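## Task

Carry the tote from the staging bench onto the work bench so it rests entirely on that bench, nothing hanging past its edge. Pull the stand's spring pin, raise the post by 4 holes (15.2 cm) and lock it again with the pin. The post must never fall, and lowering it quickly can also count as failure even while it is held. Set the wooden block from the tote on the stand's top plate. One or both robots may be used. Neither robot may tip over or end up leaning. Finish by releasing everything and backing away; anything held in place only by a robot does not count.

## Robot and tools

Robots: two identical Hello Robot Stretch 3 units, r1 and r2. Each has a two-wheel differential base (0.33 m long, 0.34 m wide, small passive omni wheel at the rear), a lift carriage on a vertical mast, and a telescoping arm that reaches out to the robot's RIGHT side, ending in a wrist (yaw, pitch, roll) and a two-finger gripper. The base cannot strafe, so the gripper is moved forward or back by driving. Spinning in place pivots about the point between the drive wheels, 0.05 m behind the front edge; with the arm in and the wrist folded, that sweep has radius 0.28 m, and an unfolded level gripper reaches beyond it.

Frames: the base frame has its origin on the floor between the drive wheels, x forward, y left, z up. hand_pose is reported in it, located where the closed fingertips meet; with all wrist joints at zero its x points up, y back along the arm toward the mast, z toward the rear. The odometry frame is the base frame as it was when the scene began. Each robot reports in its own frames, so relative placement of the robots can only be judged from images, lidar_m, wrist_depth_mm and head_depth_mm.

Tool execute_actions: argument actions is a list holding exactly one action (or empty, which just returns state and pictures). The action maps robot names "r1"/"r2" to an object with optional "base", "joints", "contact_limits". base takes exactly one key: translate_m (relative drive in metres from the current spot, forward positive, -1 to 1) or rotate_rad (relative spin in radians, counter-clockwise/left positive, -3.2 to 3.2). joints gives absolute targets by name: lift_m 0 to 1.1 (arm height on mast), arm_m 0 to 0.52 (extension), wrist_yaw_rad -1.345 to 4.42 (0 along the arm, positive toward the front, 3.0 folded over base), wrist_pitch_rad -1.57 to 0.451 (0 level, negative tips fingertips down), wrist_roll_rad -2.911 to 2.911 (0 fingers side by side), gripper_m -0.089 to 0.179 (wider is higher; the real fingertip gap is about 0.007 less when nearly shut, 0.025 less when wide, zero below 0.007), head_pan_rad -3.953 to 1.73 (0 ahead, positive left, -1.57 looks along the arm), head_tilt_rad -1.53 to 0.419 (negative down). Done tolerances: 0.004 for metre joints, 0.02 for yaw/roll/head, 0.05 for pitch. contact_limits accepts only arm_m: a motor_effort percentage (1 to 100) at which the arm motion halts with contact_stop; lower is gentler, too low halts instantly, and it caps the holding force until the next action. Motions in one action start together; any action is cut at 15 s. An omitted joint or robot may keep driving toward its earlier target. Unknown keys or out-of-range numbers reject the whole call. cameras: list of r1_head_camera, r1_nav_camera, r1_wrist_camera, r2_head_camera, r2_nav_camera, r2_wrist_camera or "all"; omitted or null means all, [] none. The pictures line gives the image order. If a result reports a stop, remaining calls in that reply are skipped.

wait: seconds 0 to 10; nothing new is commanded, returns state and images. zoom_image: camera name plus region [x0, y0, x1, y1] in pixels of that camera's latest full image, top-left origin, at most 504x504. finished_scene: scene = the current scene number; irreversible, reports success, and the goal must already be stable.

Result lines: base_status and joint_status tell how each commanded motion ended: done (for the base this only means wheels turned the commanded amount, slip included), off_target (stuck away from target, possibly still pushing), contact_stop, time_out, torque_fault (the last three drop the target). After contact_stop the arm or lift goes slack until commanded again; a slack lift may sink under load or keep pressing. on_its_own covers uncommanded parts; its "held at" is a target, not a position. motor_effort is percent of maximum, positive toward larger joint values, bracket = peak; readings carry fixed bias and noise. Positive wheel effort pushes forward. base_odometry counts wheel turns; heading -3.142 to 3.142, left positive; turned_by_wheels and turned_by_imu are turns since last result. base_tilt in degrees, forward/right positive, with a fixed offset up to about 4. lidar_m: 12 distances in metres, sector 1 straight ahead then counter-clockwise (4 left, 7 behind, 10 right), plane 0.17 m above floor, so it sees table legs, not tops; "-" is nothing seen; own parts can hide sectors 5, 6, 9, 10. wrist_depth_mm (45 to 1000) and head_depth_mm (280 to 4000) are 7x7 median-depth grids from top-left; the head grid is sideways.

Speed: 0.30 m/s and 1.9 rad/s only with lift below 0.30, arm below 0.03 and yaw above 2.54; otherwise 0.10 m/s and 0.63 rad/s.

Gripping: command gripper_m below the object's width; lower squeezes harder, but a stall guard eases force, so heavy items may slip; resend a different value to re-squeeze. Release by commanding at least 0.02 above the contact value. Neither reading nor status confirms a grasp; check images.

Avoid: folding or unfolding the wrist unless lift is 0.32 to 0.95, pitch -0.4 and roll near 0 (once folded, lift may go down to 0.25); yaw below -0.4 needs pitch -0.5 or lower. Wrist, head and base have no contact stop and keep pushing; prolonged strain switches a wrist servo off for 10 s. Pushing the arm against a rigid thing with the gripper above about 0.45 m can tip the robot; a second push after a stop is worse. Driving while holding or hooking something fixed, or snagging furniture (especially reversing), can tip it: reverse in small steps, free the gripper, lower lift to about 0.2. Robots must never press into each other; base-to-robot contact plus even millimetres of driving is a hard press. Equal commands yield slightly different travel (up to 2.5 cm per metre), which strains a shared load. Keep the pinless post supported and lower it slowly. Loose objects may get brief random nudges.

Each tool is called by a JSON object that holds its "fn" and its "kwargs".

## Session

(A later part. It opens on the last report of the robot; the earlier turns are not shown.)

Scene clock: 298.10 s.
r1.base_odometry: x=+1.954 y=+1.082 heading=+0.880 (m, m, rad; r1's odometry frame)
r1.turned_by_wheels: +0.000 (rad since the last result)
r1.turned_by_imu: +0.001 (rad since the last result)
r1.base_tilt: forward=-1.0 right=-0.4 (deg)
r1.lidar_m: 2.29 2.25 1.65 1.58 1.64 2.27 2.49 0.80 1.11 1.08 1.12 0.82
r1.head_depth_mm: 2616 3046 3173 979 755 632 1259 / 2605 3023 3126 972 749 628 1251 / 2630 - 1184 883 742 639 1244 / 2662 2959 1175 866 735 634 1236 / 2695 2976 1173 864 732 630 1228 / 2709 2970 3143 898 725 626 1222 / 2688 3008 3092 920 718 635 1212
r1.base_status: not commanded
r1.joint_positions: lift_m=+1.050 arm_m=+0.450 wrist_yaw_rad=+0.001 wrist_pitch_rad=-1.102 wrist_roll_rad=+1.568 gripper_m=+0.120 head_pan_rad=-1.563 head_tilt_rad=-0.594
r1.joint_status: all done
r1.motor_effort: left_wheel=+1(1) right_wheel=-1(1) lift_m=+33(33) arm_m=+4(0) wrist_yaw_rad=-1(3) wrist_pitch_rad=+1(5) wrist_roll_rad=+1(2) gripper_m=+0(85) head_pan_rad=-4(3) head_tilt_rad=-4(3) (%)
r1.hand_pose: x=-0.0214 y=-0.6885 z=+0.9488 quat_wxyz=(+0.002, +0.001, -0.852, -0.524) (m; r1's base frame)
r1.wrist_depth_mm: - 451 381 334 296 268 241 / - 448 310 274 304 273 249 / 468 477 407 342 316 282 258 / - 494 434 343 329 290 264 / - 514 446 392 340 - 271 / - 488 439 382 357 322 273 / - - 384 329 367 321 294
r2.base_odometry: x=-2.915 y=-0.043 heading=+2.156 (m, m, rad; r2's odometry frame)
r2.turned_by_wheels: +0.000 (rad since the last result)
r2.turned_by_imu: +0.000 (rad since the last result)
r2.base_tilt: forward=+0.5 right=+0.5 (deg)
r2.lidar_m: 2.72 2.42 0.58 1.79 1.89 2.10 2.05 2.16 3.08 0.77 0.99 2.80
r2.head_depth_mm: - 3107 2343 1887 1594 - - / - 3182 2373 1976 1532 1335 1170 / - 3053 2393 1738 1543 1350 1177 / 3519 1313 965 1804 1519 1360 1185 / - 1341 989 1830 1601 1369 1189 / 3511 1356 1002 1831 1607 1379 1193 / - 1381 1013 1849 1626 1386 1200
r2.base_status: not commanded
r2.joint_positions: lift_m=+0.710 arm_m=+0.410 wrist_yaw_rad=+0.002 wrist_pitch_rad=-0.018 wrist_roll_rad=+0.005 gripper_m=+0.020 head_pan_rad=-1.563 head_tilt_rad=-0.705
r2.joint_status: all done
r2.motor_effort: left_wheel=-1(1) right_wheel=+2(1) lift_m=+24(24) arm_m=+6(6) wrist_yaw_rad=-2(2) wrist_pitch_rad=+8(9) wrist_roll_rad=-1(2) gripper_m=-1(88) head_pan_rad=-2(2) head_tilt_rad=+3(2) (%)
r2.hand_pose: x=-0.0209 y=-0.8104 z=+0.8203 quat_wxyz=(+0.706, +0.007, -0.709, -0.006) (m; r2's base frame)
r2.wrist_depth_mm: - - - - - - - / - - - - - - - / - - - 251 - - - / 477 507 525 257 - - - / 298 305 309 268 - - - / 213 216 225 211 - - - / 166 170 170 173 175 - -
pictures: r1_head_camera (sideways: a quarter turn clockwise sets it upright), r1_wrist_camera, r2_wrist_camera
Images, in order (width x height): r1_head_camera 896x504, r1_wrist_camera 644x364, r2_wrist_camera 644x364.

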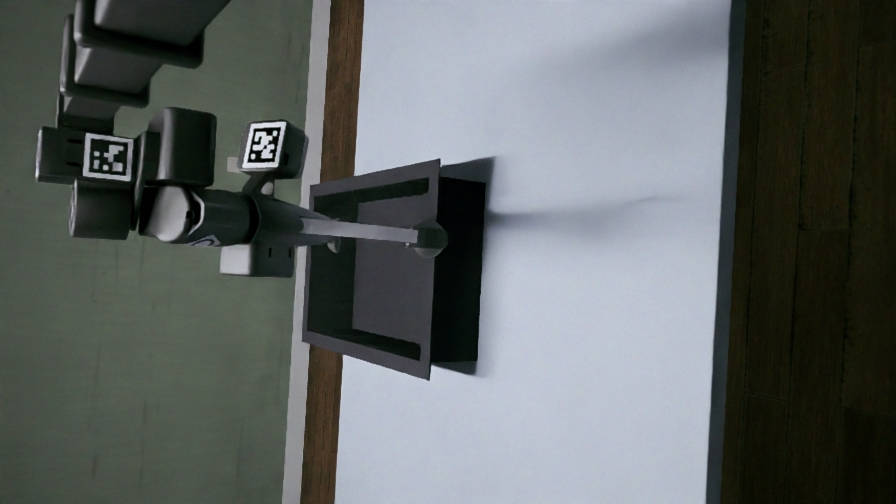

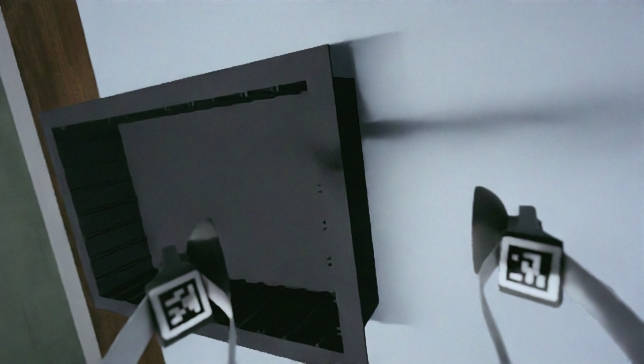

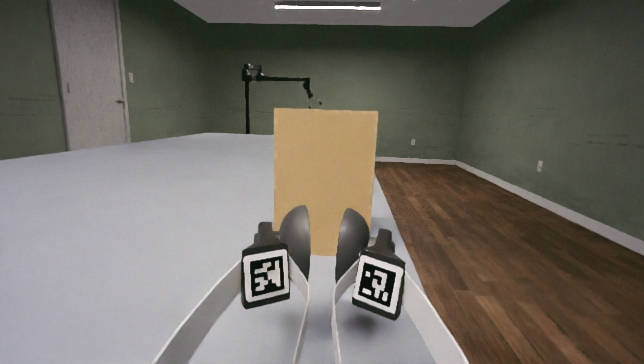

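{"fn": "execute_actions", "kwargs": {"actions": [{"r1":{"joints":{"arm_m":0.5}},"r2":{"joints":{"gripper_m":0.15,"lift_m":0.69}}}], "cameras": []}}

{"fn": "execute_actions", "kwargs": {"actions": [{"r1":{"joints":{"lift_m":0.92}},"r2":{"joints":{"arm_m":0.52}}}], "cameras": []}}

{"fn": "execute_actions", "kwargs": {"actions": [{"r1":{"joints":{"gripper_m":-0.03}},"r2":{"joints":{"gripper_m":0.03}}}], "cameras": ["r2_wrist_camera","r1_head_camera"]}}

{"fn": "execute_actions", "kwargs": {"actions": [{"r1":{"joints":{"arm_m":0.25}},"r2":{"joints":{"lift_m":0.95}}}], "cameras": ["r2_wrist_camera","r1_head_camera"]}}

Scene clock: 300.20 s.
r1.base_odometry: x=+1.954 y=+1.082 heading=+0.880 (m, m, rad; r1's odometry frame)
r1.turned_by_wheels: +0.000 (rad since the last result)
r1.turned_by_imu: +0.001 (rad since the last result)
r1.base_tilt: forward=-0.9 right=-0.3 (deg)
r1.lidar_m: 2.28 2.27 1.65 1.58 1.63 2.28 2.49 0.80 1.12 1.08 1.12 0.82
r1.head_depth_mm: 2609 3041 3188 981 757 631 1261 / 2617 3017 3151 969 750 627 1249 / 2598 - 1220 879 742 640 1241 / 2676 2947 1179 867 735 635 1241 / 2692 2993 1174 866 731 631 1227 / 2709 2979 3151 895 724 627 1223 / 2684 2999 3104 919 719 637 1218
r1.base_status: not commanded
r1.joint_positions: lift_m=+1.050 arm_m=+0.500 wrist_yaw_rad=+0.001 wrist_pitch_rad=-1.103 wrist_roll_rad=+1.568 gripper_m=+0.120 head_pan_rad=-1.563 head_tilt_rad=-0.594
r1.joint_status: all done
r1.motor_effort: left_wheel=+1(1) right_wheel=-1(1) lift_m=+33(33) arm_m=+5(2) wrist_yaw_rad=-1(1) wrist_pitch_rad=+1(1) wrist_roll_rad=+1(1) gripper_m=+0(1) head_pan_rad=-4(2) head_tilt_rad=-3(4) (%)
r1.hand_pose: x=-0.0214 y=-0.7385 z=+0.9488 quat_wxyz=(+0.002, +0.001, -0.852, -0.524) (m; r1's base frame)
r1.wrist_depth_mm: - 446 384 328 291 267 245 / - 456 309 265 292 275 250 / - 449 408 361 300 285 257 / - 480 433 376 315 290 265 / - 484 448 387 325 - 270 / - 478 439 393 341 324 273 / - - 389 333 335 321 294
r2.base_odometry: x=-2.915 y=-0.043 heading=+2.156 (m, m, rad; r2's odometry frame)
r2.turned_by_wheels: +0.000 (rad since the last result)
r2.turned_by_imu: +0.000 (rad since the last result)
r2.base_tilt: forward=+0.5 right=+0.6 (deg)
r2.lidar_m: 2.72 2.41 0.58 1.79 1.89 2.11 2.05 2.16 3.10 0.77 1.00 2.79
r2.head_depth_mm: - 3165 2344 1876 1575 - - / - 3123 2360 1936 1532 1346 1170 / - 3000 2330 - 1545 1357 1179 / 3504 1321 961 1807 1508 1354 1183 / - 1335 992 1810 1600 1368 1193 / 3517 1358 1004 1834 1595 1375 1196 / - 1379 1011 1858 1626 1383 1196
r2.base_status: not commanded
r2.joint_positions: lift_m=+0.690 arm_m=+0.410 wrist_yaw_rad=+0.002 wrist_pitch_rad=-0.018 wrist_roll_rad=+0.005 gripper_m=+0.150 head_pan_rad=-1.563 head_tilt_rad=-0.705
r2.joint_status: all done
r2.motor_effort: left_wheel=-1(1) right_wheel=+2(2) lift_m=+24(24) arm_m=+6(6) wrist_yaw_rad=-2(2) wrist_pitch_rad=+9(8) wrist_roll_rad=-2(1) gripper_m=+0(88) head_pan_rad=-3(1) head_tilt_rad=+3(3) (%)
r2.hand_pose: x=-0.0209 y=-0.8104 z=+0.8002 quat_wxyz=(+0.706, +0.007, -0.709, -0.006) (m; r2's base frame)
r2.wrist_depth_mm: - - - - - - - / - - - - - - - / - - - 251 - - - / 407 428 444 258 - - - / 247 273 259 264 - - - / 187 172 183 188 201 - - / 133 139 143 144 146 - -
pictures: none
No camera images: the call's "cameras" was empty. Leave "cameras" out to get every camera's image.

Scene clock: 302.27 s.
r1.base_odometry: x=+1.954 y=+1.082 heading=+0.880 (m, m, rad; r1's odometry frame)
r1.turned_by_wheels: +0.000 (rad since the last result)
r1.turned_by_imu: +0.001 (rad since the last result)
r1.base_tilt: forward=-0.9 right=-0.3 (deg)
r1.lidar_m: 2.29 2.26 1.66 1.57 1.64 2.27 2.49 0.80 1.12 1.08 1.12 0.82
r1.head_depth_mm: 2666 2971 3201 - - 629 1263 / 2692 2950 - 933 749 629 1251 / 2702 2943 - 873 740 641 1242 / 2685 2972 3184 858 738 634 1236 / 2699 2978 1169 865 728 630 1226 / 2716 2985 3157 896 724 625 1223 / 2720 2991 3102 920 716 636 1215
r1.base_status: not commanded
r1.joint_positions: lift_m=+0.920 arm_m=+0.500 wrist_yaw_rad=+0.001 wrist_pitch_rad=-1.103 wrist_roll_rad=+1.568 gripper_m=+0.120 head_pan_rad=-1.563 head_tilt_rad=-0.594
r1.joint_status: all done
r1.motor_effort: left_wheel=+1(1) right_wheel=-1(1) lift_m=+22(27) arm_m=+4(5) wrist_yaw_rad=-2(1) wrist_pitch_rad=+1(1) wrist_roll_rad=+1(1) gripper_m=+0(0) head_pan_rad=-2(3) head_tilt_rad=-3(4) (%)
r1.hand_pose: x=-0.0214 y=-0.7385 z=+0.8193 quat_wxyz=(+0.002, +0.001, -0.852, -0.524) (m; r1's base frame)
r1.wrist_depth_mm: 317 252 125 195 177 161 146 / 184 159 141 172 185 165 150 / 338 292 247 170 191 170 154 / 369 311 257 169 198 175 159 / 380 334 266 137 204 - 163 / 386 367 274 144 214 193 164 / 376 366 298 147 223 193 178
r2.base_odometry: x=-2.915 y=-0.043 heading=+2.156 (m, m, rad; r2's odometry frame)
r2.turned_by_wheels: +0.000 (rad since the last result)
r2.turned_by_imu: +0.007 (rad since the last result)
r2.base_tilt: forward=+0.0 right=-0.3 (deg)
r2.lidar_m: 2.73 2.40 0.58 1.79 1.90 2.10 2.06 2.17 3.13 0.77 1.00 2.80
r2.head_depth_mm: - 3250 2382 1912 1602 - - / - 3279 2430 2001 1555 1331 1178 / - 3131 2651 1826 1562 1365 1187 / 3418 1384 976 1073 1531 1380 1193 / 3634 1413 1027 1863 1619 1380 1203 / - 1427 1040 1878 1642 1396 1208 / - 1459 1058 1845 1658 1404 1218
r2.base_status: not commanded
r2.joint_positions: lift_m=+0.690 arm_m=+0.518 wrist_yaw_rad=-0.006 wrist_pitch_rad=-0.126 wrist_roll_rad=+0.004 gripper_m=+0.150 head_pan_rad=-1.563 head_tilt_rad=-0.703
r2.joint_status: all done
r2.on_its_own: arm_m is at rest, and its effort (+38) is outside its rest range (-14 to +14); wrist_pitch_rad is at rest, and its effort (+59) is outside its rest range (-20 to +32)
r2.motor_effort: left_wheel=-2(4) right_wheel=+0(2) lift_m=+24(24) arm_m=+38(38) wrist_yaw_rad=+7(8) wrist_pitch_rad=+59(60) wrist_roll_rad=-1(1) gripper_m=-1(1) head_pan_rad=-2(1) head_tilt_rad=+2(1) (%)
r2.hand_pose: x=-0.0231 y=-0.9137 z=+0.7727 quat_wxyz=(+0.705, +0.042, -0.707, -0.047) (m; r2's base frame)
r2.wrist_depth_mm: - - - - - - - / - - - 150 - - - / 578 582 443 157 - - - / 302 308 261 165 - - - / 205 221 199 174 205 - - / 165 151 159 162 164 - - / 122 127 128 129 130 - -
pictures: none
No camera images: the call's "cameras" was empty. Leave "cameras" out to get every camera's image.

Scene clock: 304.27 s.
r1.base_odometry: x=+1.954 y=+1.082 heading=+0.880 (m, m, rad; r1's odometry frame)
r1.turned_by_wheels: +0.000 (rad since the last result)
r1.turned_by_imu: +0.000 (rad since the last result)
r1.base_tilt: forward=-1.0 right=-0.4 (deg)
r1.lidar_m: 2.29 2.26 1.65 1.58 1.64 2.27 2.49 0.80 1.11 1.08 1.12 0.82
r1.head_depth_mm: 2683 2972 3209 - - 628 1257 / 2699 2941 - 930 748 628 1255 / 2692 2905 - 861 743 639 1240 / 2712 2964 3168 863 737 634 1236 / 2685 2986 1178 849 730 630 1229 / 2695 2952 3129 895 721 624 1225 / 2719 2993 3101 918 718 636 1214
r1.base_status: not commanded
r1.joint_positions: lift_m=+0.920 arm_m=+0.500 wrist_yaw_rad=+0.001 wrist_pitch_rad=-1.100 wrist_roll_rad=+1.569 gripper_m=-0.029 head_pan_rad=-1.563 head_tilt_rad=-0.594
r1.joint_status: all done
r1.motor_effort: left_wheel=+1(1) right_wheel=-1(1) lift_m=+22(22) arm_m=+3(5) wrist_yaw_rad=-2(1) wrist_pitch_rad=+0(2) wrist_roll_rad=+0(1) gripper_m=-20(97) head_pan_rad=-2(3) head_tilt_rad=-4(3) (%)
r1.hand_pose: x=-0.0214 y=-0.7392 z=+0.8196 quat_wxyz=(+0.001, +0.001, -0.852, -0.523) (m; r1's base frame)
r1.wrist_depth_mm: 318 256 127 115 179 161 147 / 188 161 153 117 185 165 150 / 348 292 249 122 189 171 155 / 361 316 262 125 196 177 159 / 376 332 276 127 199 183 163 / 378 354 302 132 205 188 168 / 359 354 307 259 216 192 174
r2.base_odometry: x=-2.915 y=-0.043 heading=+2.156 (m, m, rad; r2's odometry frame)
r2.turned_by_wheels: +0.000 (rad since the last result)
r2.turned_by_imu: -0.001 (rad since the last result)
r2.base_tilt: forward=+0.0 right=-0.4 (deg)
r2.lidar_m: 2.73 2.41 0.58 1.79 1.89 2.10 2.06 2.18 3.10 0.77 1.00 2.80
r2.head_depth_mm: - 3265 2384 1899 1605 - - / - 3282 2427 1994 1559 1335 1183 / - 3160 2631 1843 1558 1364 1183 / 3460 1382 982 1077 1545 1376 1197 / 3614 1410 1029 1862 1644 1388 1198 / - 1441 1042 1885 1638 1396 1212 / - 1461 1052 1836 1659 1393 1219
r2.base_status: not commanded
r2.joint_positions: lift_m=+0.690 arm_m=+0.518 wrist_yaw_rad=-0.009 wrist_pitch_rad=-0.118 wrist_roll_rad=+0.004 gripper_m=+0.031 head_pan_rad=-1.563 head_tilt_rad=-0.703
r2.joint_status: all done
r2.on_its_own: arm_m is at rest, and its effort (+36) is outside its rest range (-14 to +14); wrist_pitch_rad is at rest, and its effort (+56) is outside its rest range (-20 to +32)
r2.motor_effort: left_wheel=-1(4) right_wheel=+1(1) lift_m=+24(24) arm_m=+36(38) wrist_yaw_rad=+10(33) wrist_pitch_rad=+56(59) wrist_roll_rad=-1(1) gripper_m=-13(99) head_pan_rad=-3(3) head_tilt_rad=+2(2) (%)
r2.hand_pose: x=-0.0237 y=-0.9143 z=+0.7747 quat_wxyz=(+0.705, +0.039, -0.707, -0.045) (m; r2's base frame)
r2.wrist_depth_mm: - - - - - - - / - - - 155 - - - / 618 637 546 160 - - - / 317 326 303 168 - - - / 215 218 219 177 - - - / 163 164 156 167 - - - / 131 131 132 133 135 - -
pictures: r1_head_camera (sideways: a quarter turn clockwise sets it upright), r2_wrist_camera
Images, in order (width x height): r1_head_camera 896x504, r2_wrist_camera 644x364.

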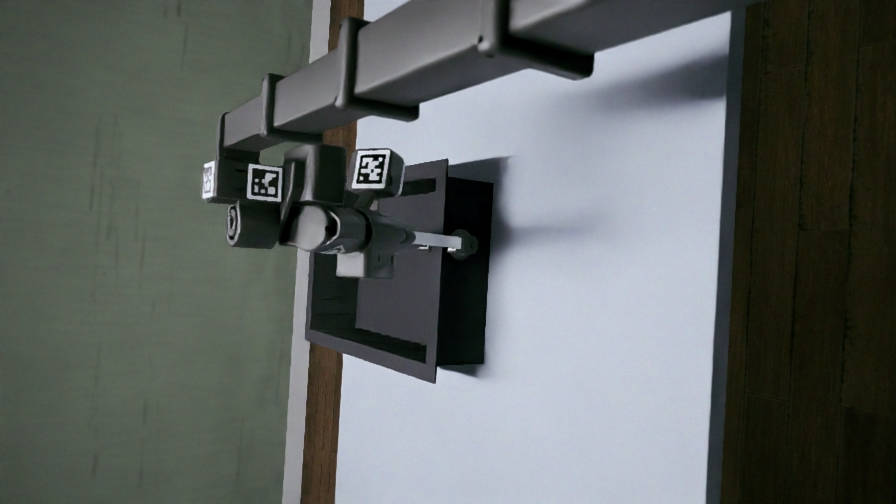

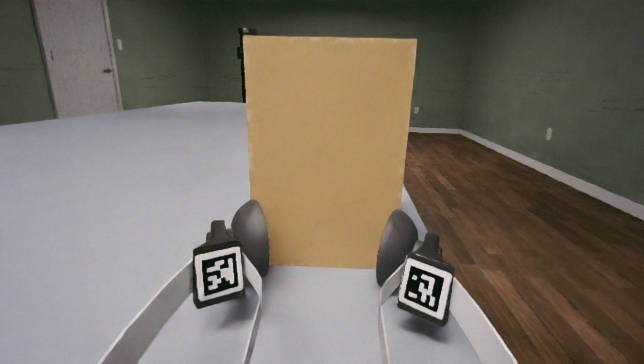

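Scene clock: 307.97 s.
r1.base_odometry: x=+1.954 y=+1.082 heading=+0.880 (m, m, rad; r1's odometry frame)
r1.turned_by_wheels: +0.000 (rad since the last result)
r1.turned_by_imu: +0.001 (rad since the last result)
r1.base_tilt: forward=-0.9 right=-0.4 (deg)
r1.lidar_m: 2.29 2.27 1.65 1.58 1.64 2.27 2.49 0.80 1.12 1.08 1.12 0.82
r1.head_depth_mm: 2679 2967 3180 - - 646 1253 / 2695 2956 3218 - 726 631 1254 / 2680 2983 3199 - 648 639 1247 / 2677 2947 3216 942 625 634 1239 / 2725 2957 3126 908 654 632 1226 / 2706 2966 3144 886 658 626 1225 / 2714 2978 3093 917 719 635 1220
r1.base_status: not commanded
r1.joint_positions: lift_m=+0.920 arm_m=+0.250 wrist_yaw_rad=+0.001 wrist_pitch_rad=-1.098 wrist_roll_rad=+1.571 gripper_m=-0.029 head_pan_rad=-1.563 head_tilt_rad=-0.594
r1.joint_status: all done
r1.motor_effort: left_wheel=+1(1) right_wheel=-1(0) lift_m=+22(22) arm_m=-6(4) wrist_yaw_rad=-1(2) wrist_pitch_rad=+0(1) wrist_roll_rad=+0(0) gripper_m=-20(20) head_pan_rad=-4(3) head_tilt_rad=-4(3) (%)
r1.hand_pose: x=-0.0214 y=-0.4904 z=+0.8197 quat_wxyz=(+0.001, +0.000, -0.853, -0.522) (m; r1's base frame)
r1.wrist_depth_mm: 323 258 127 114 180 161 712 / 190 164 153 118 182 166 711 / 345 292 250 122 189 171 746 / 366 316 262 125 197 177 756 / 373 336 277 127 199 183 758 / 378 355 300 131 206 189 809 / 363 355 307 259 215 191 826
r2.base_odometry: x=-2.915 y=-0.043 heading=+2.156 (m, m, rad; r2's odometry frame)
r2.turned_by_wheels: +0.000 (rad since the last result)
r2.turned_by_imu: -0.049 (rad since the last result)
r2.base_tilt: forward=+0.5 right=+0.6 (deg)
r2.lidar_m: 2.73 2.53 0.58 1.79 1.86 2.12 2.06 2.14 2.93 0.77 0.99 2.83
r2.head_depth_mm: - - 2302 1858 1569 1343 1168 / - 3045 2387 1899 1573 1341 1176 / - 3041 2430 1907 1590 1355 1183 / - 1000 990 1006 1499 1360 1184 / - 1352 998 1829 1608 1369 1189 / 3606 1384 1015 1800 1626 1378 1200 / - 1403 1025 1803 1631 1392 1199
r2.base_status: not commanded
r2.joint_positions: lift_m=+0.950 arm_m=+0.520 wrist_yaw_rad=+0.000 wrist_pitch_rad=-0.020 wrist_roll_rad=-0.002 gripper_m=+0.030 head_pan_rad=-1.565 head_tilt_rad=-0.698
r2.joint_status: all done
r2.motor_effort: left_wheel=+0(15) right_wheel=+0(35) lift_m=+30(33) arm_m=+1(35) wrist_yaw_rad=+0(12) wrist_pitch_rad=+10(61) wrist_roll_rad=+1(3) gripper_m=+0(13) head_pan_rad=-3(2) head_tilt_rad=-1(2) (%)
r2.hand_pose: x=-0.0215 y=-0.9206 z=+1.0593 quat_wxyz=(+0.708, +0.007, -0.706, -0.007) (m; r2's base frame)
r2.wrist_depth_mm: - - - - - - - / - - - - - - - / - - - - - - - / - - - - - - - / - 866 - - - - - / 620 640 640 673 - - - / 489 498 502 529 - - -
pictures: r1_head_camera (sideways: a quarter turn clockwise sets it upright), r2_wrist_camera
Images, in order (width x height): r1_head_camera 896x504, r2_wrist_camera 644x364.

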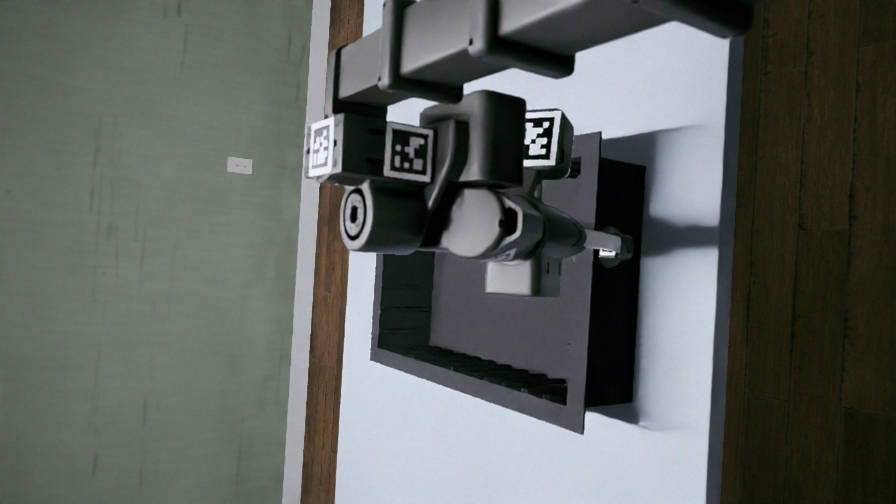

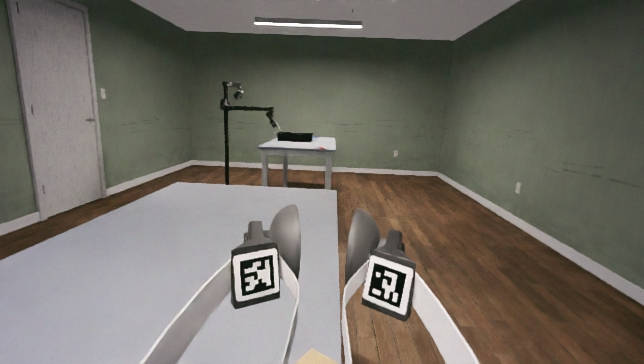

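{"fn": "execute_actions", "kwargs": {"actions": [{"r1":{"joints":{"gripper_m":0.12,"lift_m":1.05}},"r2":{"joints":{"arm_m":0.2,"gripper_m":0.15}}}], "cameras": ["r2_head_camera"]}}

{"fn": "execute_actions", "kwargs": {"actions": [{"r1":{"base":{"translate_m":0.16},"joints":{"wrist_roll_rad":0,"wrist_pitch_rad":-1.45,"arm_m":0.52}}}], "cameras": ["r1_wrist_camera","r1_head_camera"]}}

Scene clock: 311.77 s.
r1.base_odometry: x=+1.954 y=+1.082 heading=+0.880 (m, m, rad; r1's odometry frame)
r1.turned_by_wheels: +0.000 (rad since the last result)
r1.turned_by_imu: +0.001 (rad since the last result)
r1.base_tilt: forward=-0.9 right=-0.4 (deg)
r1.lidar_m: 2.29 2.26 1.66 1.58 1.64 2.28 2.49 0.80 1.12 1.08 1.12 0.82
r1.head_depth_mm: 2645 3036 3176 981 756 632 1264 / 2613 - - 931 723 630 1256 / 2654 - - 853 543 639 1245 / 2678 2958 3201 889 548 634 1241 / 2683 2992 3175 891 546 631 1225 / 2682 2981 3164 758 547 623 1221 / 2682 2996 3097 917 716 635 1215
r1.base_status: not commanded
r1.joint_positions: lift_m=+1.050 arm_m=+0.250 wrist_yaw_rad=+0.001 wrist_pitch_rad=-1.108 wrist_roll_rad=+1.571 gripper_m=+0.120 head_pan_rad=-1.563 head_tilt_rad=-0.594
r1.joint_status: all done
r1.motor_effort: left_wheel=+1(1) right_wheel=-1(2) lift_m=+35(38) arm_m=-3(6) wrist_yaw_rad=-1(0) wrist_pitch_rad=+3(7) wrist_roll_rad=+0(0) gripper_m=+0(84) head_pan_rad=-4(2) head_tilt_rad=-3(3) (%)
r1.hand_pose: x=-0.0214 y=-0.4878 z=+0.9482 quat_wxyz=(+0.001, +0.000, -0.850, -0.527) (m; r1's base frame)
r1.wrist_depth_mm: 516 449 376 167 136 258 789 / 569 357 236 226 220 194 825 / 601 414 376 290 239 201 827 / - 423 402 306 248 243 874 / - 445 406 323 258 138 882 / - 611 411 339 267 144 913 / - 649 347 318 279 314 947
r2.base_odometry: x=-2.915 y=-0.043 heading=+2.156 (m, m, rad; r2's odometry frame)
r2.turned_by_wheels: +0.000 (rad since the last result)
r2.turned_by_imu: +0.000 (rad since the last result)
r2.base_tilt: forward=+0.6 right=+0.6 (deg)
r2.lidar_m: 2.73 2.52 0.58 1.79 1.86 2.12 2.05 2.14 2.93 0.77 0.99 2.82
r2.head_depth_mm: - 3547 - 1828 1564 1339 1168 / - - - 1818 1590 1355 1173 / - 3825 - 1853 1586 1355 1183 / - 1497 942 1015 1498 1356 1185 / - 1426 999 1837 1611 1376 1193 / 3503 1378 1011 1802 1620 1375 1196 / - 1395 1021 1820 1632 1384 1204
r2.base_status: not commanded
r2.joint_positions: lift_m=+0.950 arm_m=+0.200 wrist_yaw_rad=+0.000 wrist_pitch_rad=-0.020 wrist_roll_rad=-0.002 gripper_m=+0.150 head_pan_rad=-1.565 head_tilt_rad=-0.698
r2.joint_status: all done
r2.motor_effort: left_wheel=+1(0) right_wheel=+0(1) lift_m=+29(30) arm_m=-5(6) wrist_yaw_rad=+0(0) wrist_pitch_rad=+9(10) wrist_roll_rad=+0(1) gripper_m=+0(90) head_pan_rad=-2(1) head_tilt_rad=-1(2) (%)
r2.hand_pose: x=-0.0215 y=-0.6010 z=+1.0593 quat_wxyz=(+0.708, +0.007, -0.706, -0.007) (m; r2's base frame)
r2.wrist_depth_mm: - - - - - - - / - - - - - - - / - - - - - - - / - - - - - - - / - 964 909 - - - - / 655 610 662 594 - - - / 488 500 511 538 - - -
pictures: r2_head_camera (sideways: a quarter turn clockwise sets it upright)
Images, in order (width x height): r2_head_camera 896x504.

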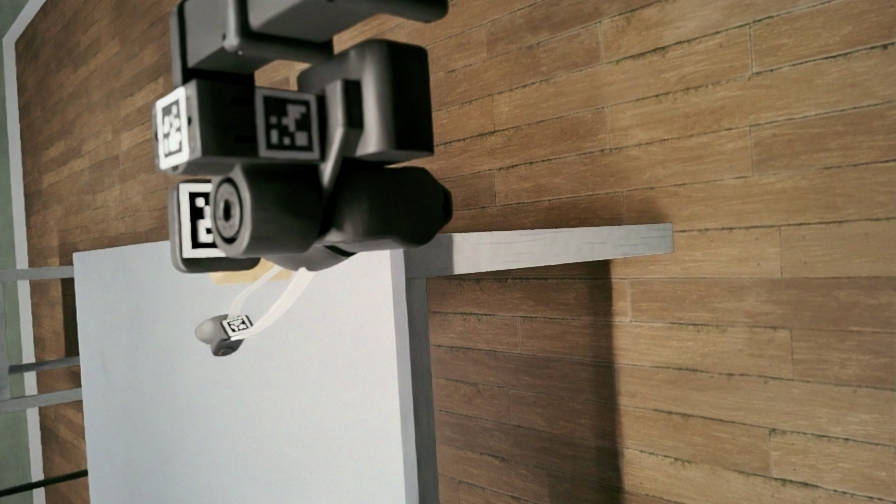

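Scene clock: 314.97 s.
r1.base_odometry: x=+2.056 y=+1.205 heading=+0.880 (m, m, rad; r1's odometry frame)
r1.turned_by_wheels: +0.000 (rad since the last result)
r1.turned_by_imu: +0.001 (rad since the last result)
r1.base_tilt: forward=-1.0 right=-0.3 (deg)
r1.lidar_m: 2.13 2.21 1.65 1.60 1.64 2.28 2.65 0.94 1.11 1.08 1.12 0.69
r1.head_depth_mm: 2608 3023 3175 891 726 596 1263 / 2629 3031 3167 889 745 595 1250 / 2630 3054 3160 882 739 593 1248 / 2634 2958 3075 906 712 618 1245 / 2701 3000 3185 933 729 630 1233 / 2705 2992 3147 926 722 625 1225 / 2725 3026 3129 922 715 637 1219
r1.base_status: done
r1.joint_positions: lift_m=+1.050 arm_m=+0.520 wrist_yaw_rad=+0.001 wrist_pitch_rad=-1.447 wrist_roll_rad=+0.004 gripper_m=+0.120 head_pan_rad=-1.563 head_tilt_rad=-0.594
r1.joint_status: all done
r1.motor_effort: left_wheel=+1(6) right_wheel=-1(4) lift_m=+33(34) arm_m=+4(1) wrist_yaw_rad=+0(1) wrist_pitch_rad=+0(1) wrist_roll_rad=-1(2) gripper_m=+0(0) head_pan_rad=-3(3) head_tilt_rad=-3(4) (%)
r1.hand_pose: x=-0.0216 y=-0.6722 z=+0.9312 quat_wxyz=(+0.529, +0.467, -0.530, -0.469) (m; r1's base frame)
r1.wrist_depth_mm: 319 322 320 234 232 249 273 / 324 324 322 319 315 312 311 / 329 330 327 322 317 316 312 / 332 328 328 328 323 319 316 / 335 337 330 329 326 - 323 / 339 341 335 333 331 326 315 / 341 341 339 338 331 329 329
r2.base_odometry: x=-2.915 y=-0.043 heading=+2.156 (m, m, rad; r2's odometry frame)
r2.turned_by_wheels: +0.000 (rad since the last result)
r2.turned_by_imu: +0.000 (rad since the last result)
r2.base_tilt: forward=+0.5 right=+0.5 (deg)
r2.lidar_m: 2.73 2.52 0.58 1.79 1.86 2.12 2.06 2.14 2.93 0.77 0.99 2.84
r2.head_depth_mm: - 3556 - 1839 1568 1343 1167 / - - - 1822 1580 1343 1175 / - 3820 - 1852 1591 1354 1174 / - 1506 941 1018 1501 1357 1180 / - 1428 997 1832 1611 1362 1195 / 3518 1385 1013 1803 1620 1377 1198 / - 1395 1025 1793 1634 1387 1203
r2.base_status: not commanded
r2.joint_positions: lift_m=+0.950 arm_m=+0.200 wrist_yaw_rad=+0.000 wrist_pitch_rad=-0.020 wrist_roll_rad=-0.002 gripper_m=+0.150 head_pan_rad=-1.565 head_tilt_rad=-0.698
r2.joint_status: not commanded
r2.motor_effort: left_wheel=+0(0) right_wheel=+0(1) lift_m=+30(30) arm_m=-5(5) wrist_yaw_rad=+1(1) wrist_pitch_rad=+9(10) wrist_roll_rad=+1(1) gripper_m=+0(0) head_pan_rad=-1(2) head_tilt_rad=-1(1) (%)
r2.hand_pose: x=-0.0215 y=-0.6010 z=+1.0593 quat_wxyz=(+0.708, +0.007, -0.706, -0.007) (m; r2's base frame)
r2.wrist_depth_mm: - - - - - - - / - - - - - - - / - - - - - - - / - - - - - - - / - 936 896 - - - - / 670 610 653 586 - - - / 498 497 511 546 - - -
pictures: r1_head_camera (sideways: a quarter turn clockwise sets it upright), r1_wrist_camera
Images, in order (width x height): r1_head_camera 896x504, r1_wrist_camera 644x364.

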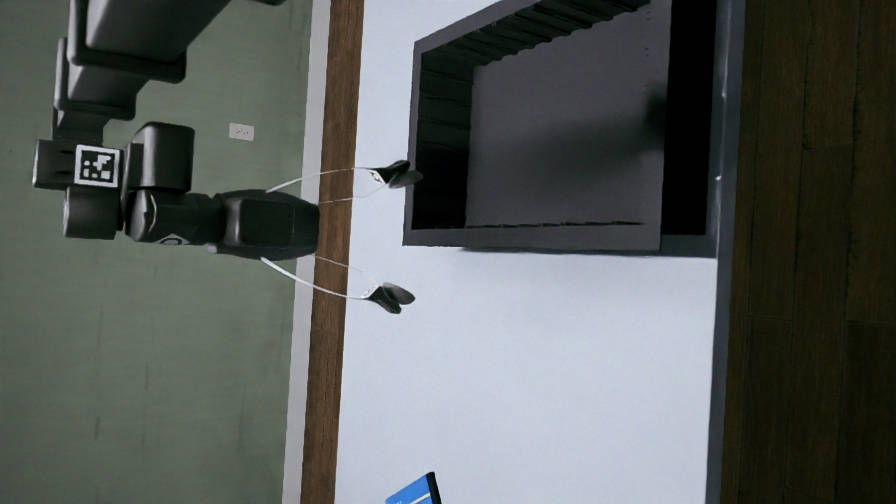

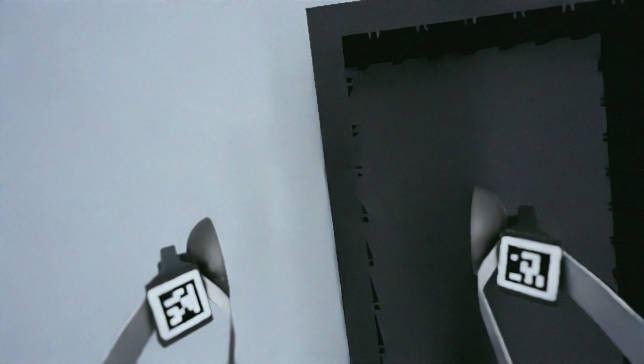

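{"fn": "execute_actions", "kwargs": {"actions": [{"r1":{"joints":{"arm_m":0.46,"lift_m":0.92}},"r2":{"joints":{"wrist_pitch_rad":-0.5,"lift_m":0.84,"arm_m":0.3}}}], "cameras": ["r2_wrist_camera"]}}

{"fn": "execute_actions", "kwargs": {"actions": [{"r1":{"joints":{"gripper_m":-0.03}}}], "cameras": []}}

{"fn": "execute_actions", "kwargs": {"actions": [{"r1":{"joints":{"lift_m":1.1}}}], "cameras": ["r1_head_camera"]}}

Scene clock: 317.17 s.
r1.base_odometry: x=+2.056 y=+1.205 heading=+0.880 (m, m, rad; r1's odometry frame)
r1.turned_by_wheels: +0.000 (rad since the last result)
r1.turned_by_imu: +0.001 (rad since the last result)
r1.base_tilt: forward=-1.0 right=-0.4 (deg)
r1.lidar_m: 2.13 2.21 1.66 1.59 1.64 2.28 2.64 0.94 1.12 1.08 1.12 0.69
r1.head_depth_mm: 2679 2951 3194 - - 597 1260 / 2693 2948 - 889 744 595 1254 / 2703 2943 - 884 737 592 1249 / 2676 2981 3163 878 711 619 1236 / 2719 2977 3180 938 729 632 1222 / 2713 3025 3127 926 722 625 1226 / 2707 2993 3086 917 718 637 1215
r1.base_status: not commanded
r1.joint_positions: lift_m=+0.920 arm_m=+0.460 wrist_yaw_rad=+0.001 wrist_pitch_rad=-1.448 wrist_roll_rad=+0.004 gripper_m=+0.120 head_pan_rad=-1.563 head_tilt_rad=-0.594
r1.joint_status: all done
r1.motor_effort: left_wheel=+1(0) right_wheel=+0(1) lift_m=+22(29) arm_m=-4(1) wrist_yaw_rad=+0(0) wrist_pitch_rad=-1(1) wrist_roll_rad=-1(2) gripper_m=+0(0) head_pan_rad=-4(3) head_tilt_rad=-3(4) (%)
r1.hand_pose: x=-0.0216 y=-0.6129 z=+0.8017 quat_wxyz=(+0.529, +0.468, -0.530, -0.469) (m; r1's base frame)
r1.wrist_depth_mm: 197 194 193 107 189 187 187 / 199 197 196 109 191 188 189 / 200 198 198 110 191 191 189 / 202 201 199 111 195 193 193 / 205 204 201 200 197 - 194 / 208 206 206 203 199 198 196 / 209 209 206 203 201 199 200
r2.base_odometry: x=-2.915 y=-0.043 heading=+2.156 (m, m, rad; r2's odometry frame)
r2.turned_by_wheels: +0.000 (rad since the last result)
r2.turned_by_imu: +0.000 (rad since the last result)
r2.base_tilt: forward=+0.4 right=+0.6 (deg)
r2.lidar_m: 2.72 2.52 0.58 1.79 1.86 2.13 2.05 2.13 2.93 0.77 0.99 2.82
r2.head_depth_mm: - 3212 2460 - - 1329 1170 / - 3176 - 1805 1574 1350 1178 / - 3205 - 1809 1589 1364 1186 / - 1347 1017 1044 1498 1355 1187 / - 1377 1003 1838 1611 1378 1189 / 3580 1385 1010 1800 1621 1375 1196 / - 1404 1025 1819 1628 1381 1200
r2.base_status: not commanded
r2.joint_positions: lift_m=+0.840 arm_m=+0.300 wrist_yaw_rad=+0.000 wrist_pitch_rad=-0.513 wrist_roll_rad=-0.002 gripper_m=+0.150 head_pan_rad=-1.565 head_tilt_rad=-0.698
r2.joint_status: all done
r2.motor_effort: left_wheel=+1(0) right_wheel=+1(1) lift_m=+24(26) arm_m=+6(6) wrist_yaw_rad=+1(0) wrist_pitch_rad=+6(8) wrist_roll_rad=+1(1) gripper_m=+0(0) head_pan_rad=-2(2) head_tilt_rad=+0(1) (%)
r2.hand_pose: x=-0.0215 y=-0.6560 z=+0.8321 quat_wxyz=(+0.685, +0.180, -0.683, -0.180) (m; r2's base frame)
r2.wrist_depth_mm: 625 648 654 407 - - - / 447 458 467 435 - - - / 354 358 361 364 - - - / 295 295 297 301 - - - / - 333 335 341 - - - / - - - 428 - - - / 924 904 939 913 929 924 937
pictures: r2_wrist_camera
Images, in order (width x height): r2_wrist_camera 644x364.

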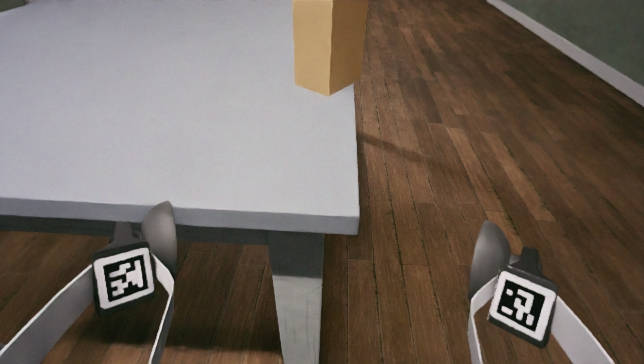

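Scene clock: 319.17 s.
r1.base_odometry: x=+2.056 y=+1.205 heading=+0.880 (m, m, rad; r1's odometry frame)
r1.turned_by_wheels: +0.000 (rad since the last result)
r1.turned_by_imu: +0.000 (rad since the last result)
r1.base_tilt: forward=-0.9 right=-0.3 (deg)
r1.lidar_m: 2.13 2.21 1.65 1.60 1.64 2.28 2.65 0.94 1.12 1.08 1.12 0.69
r1.head_depth_mm: 2671 2961 3189 - - 598 1256 / 2671 2976 - 891 747 594 1258 / 2682 2909 - 882 736 592 1241 / 2689 2970 3162 876 675 616 1237 / 2677 2952 3169 940 730 630 1229 / 2692 2984 3163 929 725 624 1219 / 2720 2982 3115 917 718 637 1215
r1.base_status: not commanded
r1.joint_positions: lift_m=+0.920 arm_m=+0.460 wrist_yaw_rad=+0.001 wrist_pitch_rad=-1.448 wrist_roll_rad=+0.004 gripper_m=-0.029 head_pan_rad=-1.563 head_tilt_rad=-0.594
r1.joint_status: all done
r1.motor_effort: left_wheel=+0(1) right_wheel=+0(3) lift_m=+22(22) arm_m=-5(4) wrist_yaw_rad=-1(0) wrist_pitch_rad=+0(0) wrist_roll_rad=-1(2) gripper_m=-25(100) head_pan_rad=-2(3) head_tilt_rad=-3(3) (%)
r1.hand_pose: x=-0.0216 y=-0.6129 z=+0.8017 quat_wxyz=(+0.529, +0.468, -0.530, -0.469) (m; r1's base frame)
r1.wrist_depth_mm: 196 195 194 107 188 188 186 / 197 196 196 108 191 190 189 / 200 198 196 110 193 192 190 / 202 202 200 111 193 194 194 / 204 203 202 112 196 194 194 / 206 206 205 113 160 197 197 / 209 209 206 115 200 201 199
r2.base_odometry: x=-2.915 y=-0.043 heading=+2.156 (m, m, rad; r2's odometry frame)
r2.turned_by_wheels: +0.000 (rad since the last result)
r2.turned_by_imu: +0.000 (rad since the last result)
r2.base_tilt: forward=+0.6 right=+0.7 (deg)
r2.lidar_m: 2.73 2.53 0.58 1.79 1.86 2.12 2.05 2.13 2.94 0.77 1.00 2.83
r2.head_depth_mm: - 3191 2424 - - 1327 1166 / - 3208 - 1802 1576 1346 1176 / - 3244 - 1808 1591 1351 1181 / - 1344 1018 1041 1492 1368 1191 / - 1360 1000 1836 1609 1370 1194 / 3567 1378 1013 1815 1624 1385 1203 / - 1399 1024 1810 1625 1385 1207
r2.base_status: not commanded
r2.joint_positions: lift_m=+0.840 arm_m=+0.300 wrist_yaw_rad=+0.000 wrist_pitch_rad=-0.513 wrist_roll_rad=-0.002 gripper_m=+0.150 head_pan_rad=-1.565 head_tilt_rad=-0.698
r2.joint_status: not commanded
r2.motor_effort: left_wheel=+0(0) right_wheel=+1(0) lift_m=+24(24) arm_m=+6(6) wrist_yaw_rad=+0(0) wrist_pitch_rad=+6(6) wrist_roll_rad=+1(1) gripper_m=+0(0) head_pan_rad=-3(2) head_tilt_rad=-1(1) (%)
r2.hand_pose: x=-0.0215 y=-0.6560 z=+0.8321 quat_wxyz=(+0.685, +0.180, -0.683, -0.180) (m; r2's base frame)
r2.wrist_depth_mm: 630 657 667 398 - - - / 450 462 464 434 - - - / 358 361 360 369 - - - / 291 296 296 302 - - - / - 332 338 336 - - - / - - - 422 - - - / 903 915 922 893 933 906 946
pictures: none
No camera images: the call's "cameras" was empty. Leave "cameras" out to get every camera's image.

Scene clock: 321.63 s.
r1.base_odometry: x=+2.056 y=+1.205 heading=+0.880 (m, m, rad; r1's odometry frame)
r1.turned_by_wheels: +0.000 (rad since the last result)
r1.turned_by_imu: +0.001 (rad since the last result)
r1.base_tilt: forward=-0.9 right=-0.3 (deg)
r1.lidar_m: 2.13 2.21 1.65 1.60 1.64 2.27 2.65 0.94 1.12 1.08 1.12 0.69
r1.head_depth_mm: 2759 2996 3202 824 621 603 1259 / 2732 2978 3148 817 663 609 1251 / - 2971 815 740 536 637 1246 / 2706 2976 1187 595 525 635 1235 / 2718 2979 3139 938 725 631 1231 / 2694 2983 3175 927 723 625 1221 / 2690 2995 3089 920 719 636 1219
r1.base_status: not commanded
r1.joint_positions: lift_m=+1.100 arm_m=+0.460 wrist_yaw_rad=+0.001 wrist_pitch_rad=-1.449 wrist_roll_rad=+0.003 gripper_m=-0.026 head_pan_rad=-1.563 head_tilt_rad=-0.594
r1.joint_status: all done
r1.motor_effort: left_wheel=+1(4) right_wheel=-1(6) lift_m=+36(37) arm_m=-4(4) wrist_yaw_rad=+0(1) wrist_pitch_rad=+0(0) wrist_roll_rad=-1(1) gripper_m=-17(25) head_pan_rad=-2(2) head_tilt_rad=-3(3) (%)
r1.hand_pose: x=-0.0216 y=-0.6126 z=+0.9810 quat_wxyz=(+0.529, +0.468, -0.530, -0.469) (m; r1's base frame)
r1.wrist_depth_mm: 369 364 367 118 238 278 256 / 373 372 371 124 243 289 260 / 378 377 376 127 251 294 262 / 382 378 374 130 255 302 265 / 387 386 379 130 277 309 270 / 388 391 386 134 - 322 277 / 392 397 390 183 283 331 287
r2.base_odometry: x=-2.915 y=-0.043 heading=+2.156 (m, m, rad; r2's odometry frame)
r2.turned_by_wheels: +0.000 (rad since the last result)
r2.turned_by_imu: +0.000 (rad since the last result)
r2.base_tilt: forward=+0.4 right=+0.7 (deg)
r2.lidar_m: 2.73 2.51 0.58 1.79 1.86 2.12 2.05 2.13 2.93 0.77 1.00 2.82
r2.head_depth_mm: - 3175 2429 - - 1323 1169 / - 3254 - 1793 1583 1345 1175 / - 3233 - 1803 1587 1352 1187 / - 1340 1019 1047 1497 1358 1184 / - 1359 999 1839 1612 1367 1188 / 3534 1378 1011 1794 1623 1389 1197 / - 1401 1022 1805 1630 1384 1205
r2.base_status: not commanded
r2.joint_positions: lift_m=+0.840 arm_m=+0.300 wrist_yaw_rad=+0.000 wrist_pitch_rad=-0.513 wrist_roll_rad=-0.002 gripper_m=+0.150 head_pan_rad=-1.565 head_tilt_rad=-0.698
r2.joint_status: not commanded
r2.motor_effort: left_wheel=+0(0) right_wheel=+1(0) lift_m=+24(24) arm_m=+6(6) wrist_yaw_rad=+1(1) wrist_pitch_rad=+6(6) wrist_roll_rad=+1(1) gripper_m=+0(0) head_pan_rad=-1(1) head_tilt_rad=-1(2) (%)
r2.hand_pose: x=-0.0215 y=-0.6560 z=+0.8321 quat_wxyz=(+0.685, +0.180, -0.683, -0.180) (m; r2's base frame)
r2.wrist_depth_mm: 642 644 658 402 - - - / 456 465 466 437 - - - / 354 358 363 370 - - - / 293 293 299 300 - - - / - 331 338 339 - - - / - - - 421 - - - / 889 894 891 896 917 911 946
pictures: r1_head_camera (sideways: a quarter turn clockwise sets it upright)
Images, in order (width x height): r1_head_camera 896x504.

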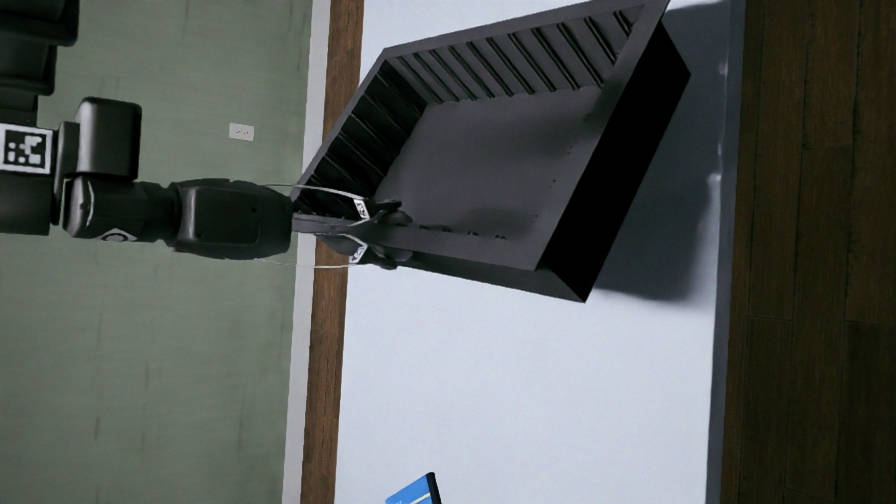

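{"fn": "execute_actions", "kwargs": {"actions": [{"r1":{"base":{"translate_m":-1.0}},"r2":{"base":{"translate_m":-0.6},"joints":{"arm_m":0.0,"wrist_pitch_rad":-0.3,"lift_m":0.8}}}], "cameras": []}}

{"fn": "execute_actions", "kwargs": {"actions": [{"r1":{"base":{"translate_m":-1.0}},"r2":{"base":{"rotate_rad":1.65}}}], "cameras": []}}

{"fn": "execute_actions", "kwargs": {"actions": [{"r1":{"base":{"translate_m":-1.0}},"r2":{"base":{"translate_m":-0.95}}}], "cameras": ["r1_head_camera","r2_head_camera"]}}

Scene clock: 333.13 s.
r1.base_odometry: x=+1.419 y=+0.434 heading=+0.880 (m, m, rad; r1's odometry frame)
r1.turned_by_wheels: +0.000 (rad since the last result)
r1.turned_by_imu: +0.007 (rad since the last result)
r1.base_tilt: forward=-0.8 right=-0.4 (deg)
r1.lidar_m: 3.10 2.26 1.64 1.58 1.66 2.29 1.67 1.68 3.26 0.44 0.44 1.53
r1.head_depth_mm: 2750 2949 3175 825 622 1423 1256 / 2693 2932 3191 815 663 1413 1257 / - 2976 818 741 536 1473 1248 / 2677 2945 2857 595 525 1460 1236 / 2722 2953 3154 1022 1457 1449 1228 / 2686 2979 3142 928 724 625 842 / 2700 3042 3087 916 718 620 1218
r1.base_status: done
r1.joint_positions: lift_m=+1.100 arm_m=+0.460 wrist_yaw_rad=+0.001 wrist_pitch_rad=-1.449 wrist_roll_rad=+0.003 gripper_m=-0.026 head_pan_rad=-1.563 head_tilt_rad=-0.594
r1.joint_status: not commanded
r1.motor_effort: left_wheel=+1(2) right_wheel=+1(8) lift_m=+36(36) arm_m=-4(4) wrist_yaw_rad=+0(0) wrist_pitch_rad=+0(0) wrist_roll_rad=-1(1) gripper_m=-16(17) head_pan_rad=-3(4) head_tilt_rad=-4(4) (%)
r1.hand_pose: x=-0.0216 y=-0.6126 z=+0.9810 quat_wxyz=(+0.529, +0.468, -0.530, -0.469) (m; r1's base frame)
r1.wrist_depth_mm: 368 366 365 118 236 279 253 / 371 369 382 123 243 287 260 / 378 376 378 127 249 296 262 / 383 380 379 130 256 301 268 / 385 387 382 130 276 307 272 / 389 386 389 134 - 321 280 / 400 391 394 184 284 323 288
r2.base_odometry: x=-2.584 y=-0.543 heading=+2.156 (m, m, rad; r2's odometry frame)
r2.turned_by_wheels: +0.000 (rad since the last result)
r2.turned_by_imu: -0.001 (rad since the last result)
r2.base_tilt: forward=+0.5 right=+0.5 (deg)
r2.lidar_m: 3.34 0.96 1.86 1.80 1.86 1.50 1.45 1.50 2.08 2.28 0.96 1.45
r2.head_depth_mm: - 3176 2369 1872 1578 1372 - / - 3215 2395 1900 1609 1376 - / - 3275 2432 1914 1605 - - / - 3316 2452 1929 1604 1379 1181 / - 3322 2461 1942 1652 1371 1191 / - 3377 2462 1964 1625 1384 1193 / - 2959 2440 1862 1627 1381 1206
r2.base_status: done
r2.joint_positions: lift_m=+0.800 arm_m=+0.003 wrist_yaw_rad=+0.000 wrist_pitch_rad=-0.320 wrist_roll_rad=-0.002 gripper_m=+0.150 head_pan_rad=-1.565 head_tilt_rad=-0.698
r2.joint_status: all done
joint sent to its limit — the command would take r2.arm_m past its lower limit, so that joint was sent only as far as its limit.
r2.motor_effort: left_wheel=+0(4) right_wheel=+1(3) lift_m=+24(24) arm_m=-5(6) wrist_yaw_rad=+1(0) wrist_pitch_rad=+10(10) wrist_roll_rad=+1(1) gripper_m=+0(0) head_pan_rad=-1(1) head_tilt_rad=-1(1) (%)
r2.hand_pose: x=-0.0215 y=-0.3833 z=+0.8354 quat_wxyz=(+0.699, +0.113, -0.697, -0.113) (m; r2's base frame)
r2.wrist_depth_mm: - - - - - - - / 741 - - - - - - / - - - - - - - / - - - - - - - / - - - - - - - / - - - - - - - / 896 965 - - - - -
pictures: none
No camera images: the call's "cameras" was empty. Leave "cameras" out to get every camera's image.

Scene clock: 344.37 s.
r1.base_odometry: x=+0.783 y=-0.337 heading=+0.880 (m, m, rad; r1's odometry frame)
r1.turned_by_wheels: +0.000 (rad since the last result)
r1.turned_by_imu: +0.006 (rad since the last result)
r1.base_tilt: forward=-1.0 right=-0.3 (deg)
r1.lidar_m: 2.56 2.24 1.67 1.61 1.68 2.31 2.09 0.75 1.23 3.12 1.55 1.19
r1.head_depth_mm: 2732 2940 3136 823 623 1428 1259 / 2703 2946 3166 817 663 1410 1249 / - 2930 819 741 537 1475 1245 / 2683 2945 2855 595 524 1467 1238 / 2683 2966 3137 2284 1768 1457 1225 / 2676 2968 3153 2267 1758 1442 1219 / 2705 3008 3092 2231 1753 1440 1211
r1.base_status: done
r1.joint_positions: lift_m=+1.100 arm_m=+0.460 wrist_yaw_rad=+0.001 wrist_pitch_rad=-1.449 wrist_roll_rad=+0.003 gripper_m=-0.026 head_pan_rad=-1.563 head_tilt_rad=-0.594
r1.joint_status: not commanded
r1.motor_effort: left_wheel=+0(2) right_wheel=+0(7) lift_m=+36(36) arm_m=-4(4) wrist_yaw_rad=-1(0) wrist_pitch_rad=+0(0) wrist_roll_rad=-1(1) gripper_m=-17(17) head_pan_rad=-3(4) head_tilt_rad=-3(3) (%)
r1.hand_pose: x=-0.0216 y=-0.6126 z=+0.9810 quat_wxyz=(+0.529, +0.468, -0.530, -0.469) (m; r1's base frame)
r1.wrist_depth_mm: - - - 118 234 278 252 / - - - 123 243 288 258 / - - - 127 250 294 260 / - - - 130 258 304 267 / - - - 130 273 310 272 / - - - 134 - 322 277 / - - - 184 283 323 290
r2.base_odometry: x=-2.584 y=-0.543 heading=-2.477 (m, m, rad; r2's odometry frame)
r2.turned_by_wheels: +1.650 (rad since the last result)
r2.turned_by_imu: +1.615 (rad since the last result)
r2.base_tilt: forward=+0.4 right=+0.6 (deg)
r2.lidar_m: 1.79 1.91 1.48 1.45 1.54 2.25 1.80 0.97 1.45 3.33 0.96 1.84
r2.head_depth_mm: 2935 3147 2353 1880 1572 1367 - / 2974 3140 2366 1903 1614 1384 - / 2928 3142 2424 1918 1607 - - / 2967 3231 2442 1929 1592 1381 1190 / 2959 3199 2455 1945 1649 1368 1193 / 2996 3216 2466 1947 1617 1375 1196 / 2975 3250 2508 1964 1634 1377 1199
r2.base_status: done
r2.joint_positions: lift_m=+0.800 arm_m=+0.003 wrist_yaw_rad=+0.000 wrist_pitch_rad=-0.320 wrist_roll_rad=-0.002 gripper_m=+0.150 head_pan_rad=-1.565 head_tilt_rad=-0.698
r2.joint_status: not commanded
r2.motor_effort: left_wheel=-1(6) right_wheel=+2(5) lift_m=+24(24) arm_m=-5(5) wrist_yaw_rad=+1(1) wrist_pitch_rad=+10(10) wrist_roll_rad=+1(1) gripper_m=+0(0) head_pan_rad=-1(1) head_tilt_rad=-1(1) (%)
r2.hand_pose: x=-0.0215 y=-0.3833 z=+0.8354 quat_wxyz=(+0.699, +0.113, -0.697, -0.113) (m; r2's base frame)
r2.wrist_depth_mm: - - - - - - - / - - - - - - - / - - - - - - - / - - - - - - - / - - - - - - - / - - - - - - - / - 996 - - - - -
pictures: none
No camera images: the call's "cameras" was empty. Leave "cameras" out to get every camera's image.

Scene clock: 355.60 s.
r1.base_odometry: x=+0.146 y=-1.108 heading=+0.880 (m, m, rad; r1's odometry frame)
r1.turned_by_wheels: +0.000 (rad since the last result)
r1.turned_by_imu: +0.006 (rad since the last result)
r1.base_tilt: forward=-1.0 right=-0.3 (deg)
r1.lidar_m: 2.14 2.27 1.68 1.62 1.69 2.34 3.60 1.13 1.09 1.05 0.52 2.35
r1.head_depth_mm: 2726 2919 3168 824 622 585 1259 / 2650 2912 3127 816 661 579 1254 / - 2958 816 743 536 604 1242 / 2666 2939 1189 594 525 616 1237 / 2692 2959 3141 939 729 613 1232 / 2680 2981 3141 931 724 608 1224 / 2709 2979 3099 917 718 603 1214
r1.base_status: done
r1.joint_positions: lift_m=+1.100 arm_m=+0.460 wrist_yaw_rad=+0.001 wrist_pitch_rad=-1.449 wrist_roll_rad=+0.003 gripper_m=-0.026 head_pan_rad=-1.563 head_tilt_rad=-0.594
r1.joint_status: not commanded
r1.motor_effort: left_wheel=+0(3) right_wheel=+1(6) lift_m=+36(36) arm_m=-3(4) wrist_yaw_rad=+0(1) wrist_pitch_rad=+0(0) wrist_roll_rad=-1(1) gripper_m=-18(17) head_pan_rad=-3(3) head_tilt_rad=-3(3) (%)
r1.hand_pose: x=-0.0216 y=-0.6126 z=+0.9810 quat_wxyz=(+0.529, +0.468, -0.530, -0.469) (m; r1's base frame)
r1.wrist_depth_mm: 367 365 365 118 237 280 255 / 370 375 372 122 243 285 259 / 376 370 373 127 250 295 264 / 381 380 375 130 257 300 267 / 384 386 380 130 275 310 272 / 388 389 389 135 - 321 277 / 390 398 387 183 283 324 286
r2.base_odometry: x=-1.836 y=+0.042 heading=-2.477 (m, m, rad; r2's odometry frame)
r2.turned_by_wheels: +0.000 (rad since the last result)
r2.turned_by_imu: -0.001 (rad since the last result)
r2.base_tilt: forward=+0.6 right=+0.6 (deg)
r2.lidar_m: 2.75 2.01 1.56 1.52 1.62 2.37 3.07 0.68 0.53 0.52 0.54 1.67
r2.head_depth_mm: 2863 3103 963 770 1459 1369 - / 2887 3100 971 711 693 1376 - / 2900 3121 982 647 1104 - - / 2886 3143 993 787 1492 1376 1185 / 2881 3173 1001 791 711 1201 1195 / 2914 3153 2496 1855 1540 1385 1202 / 2927 3180 2519 1984 1629 1385 1211
r2.base_status: done
r2.joint_positions: lift_m=+0.800 arm_m=+0.003 wrist_yaw_rad=+0.000 wrist_pitch_rad=-0.320 wrist_roll_rad=-0.002 gripper_m=+0.150 head_pan_rad=-1.565 head_tilt_rad=-0.698
r2.joint_status: not commanded
r2.motor_effort: left_wheel=-1(6) right_wheel=+2(2) lift_m=+24(24) arm_m=-5(5) wrist_yaw_rad=+1(1) wrist_pitch_rad=+9(9) wrist_roll_rad=+1(1) gripper_m=+0(0) head_pan_rad=-2(0) head_tilt_rad=-2(1) (%)
r2.hand_pose: x=-0.0215 y=-0.3833 z=+0.8354 quat_wxyz=(+0.699, +0.113, -0.697, -0.113) (m; r2's base frame)
r2.wrist_depth_mm: - - - - - - - / - - - 843 832 - - / - - 501 502 237 483 546 / - - 350 358 257 374 378 / - 358 300 294 278 301 292 / - - 426 - - - 321 / - - 520 - - - -
pictures: r1_head_camera (sideways: a quarter turn clockwise sets it upright), r2_head_camera (sideways: a quarter turn clockwise sets it upright)
Images, in order (width x height): r1_head_camera 896x504, r2_head_camera 896x504.

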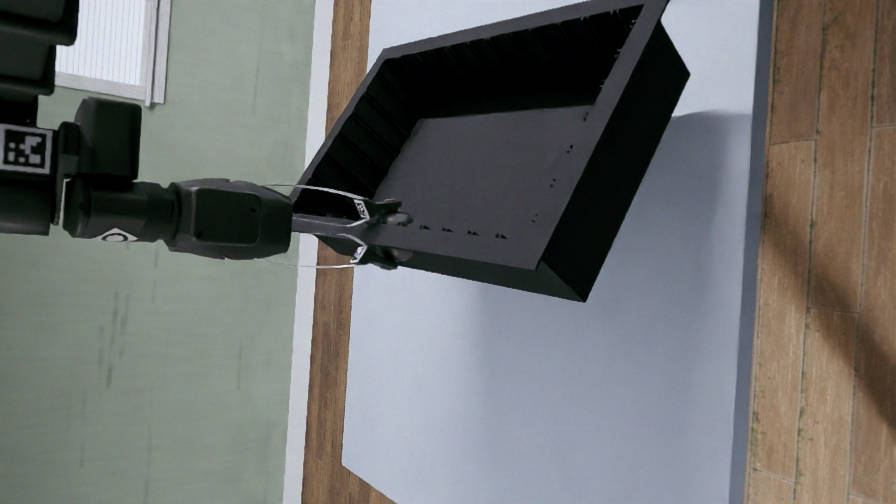

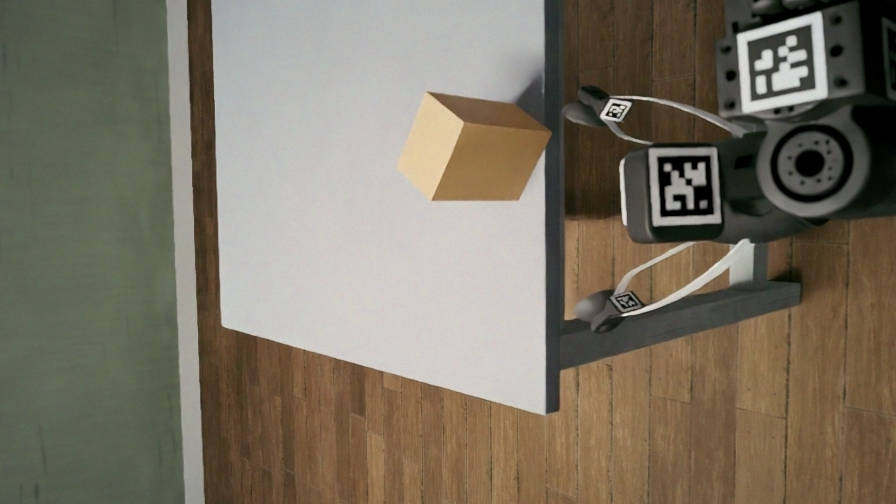

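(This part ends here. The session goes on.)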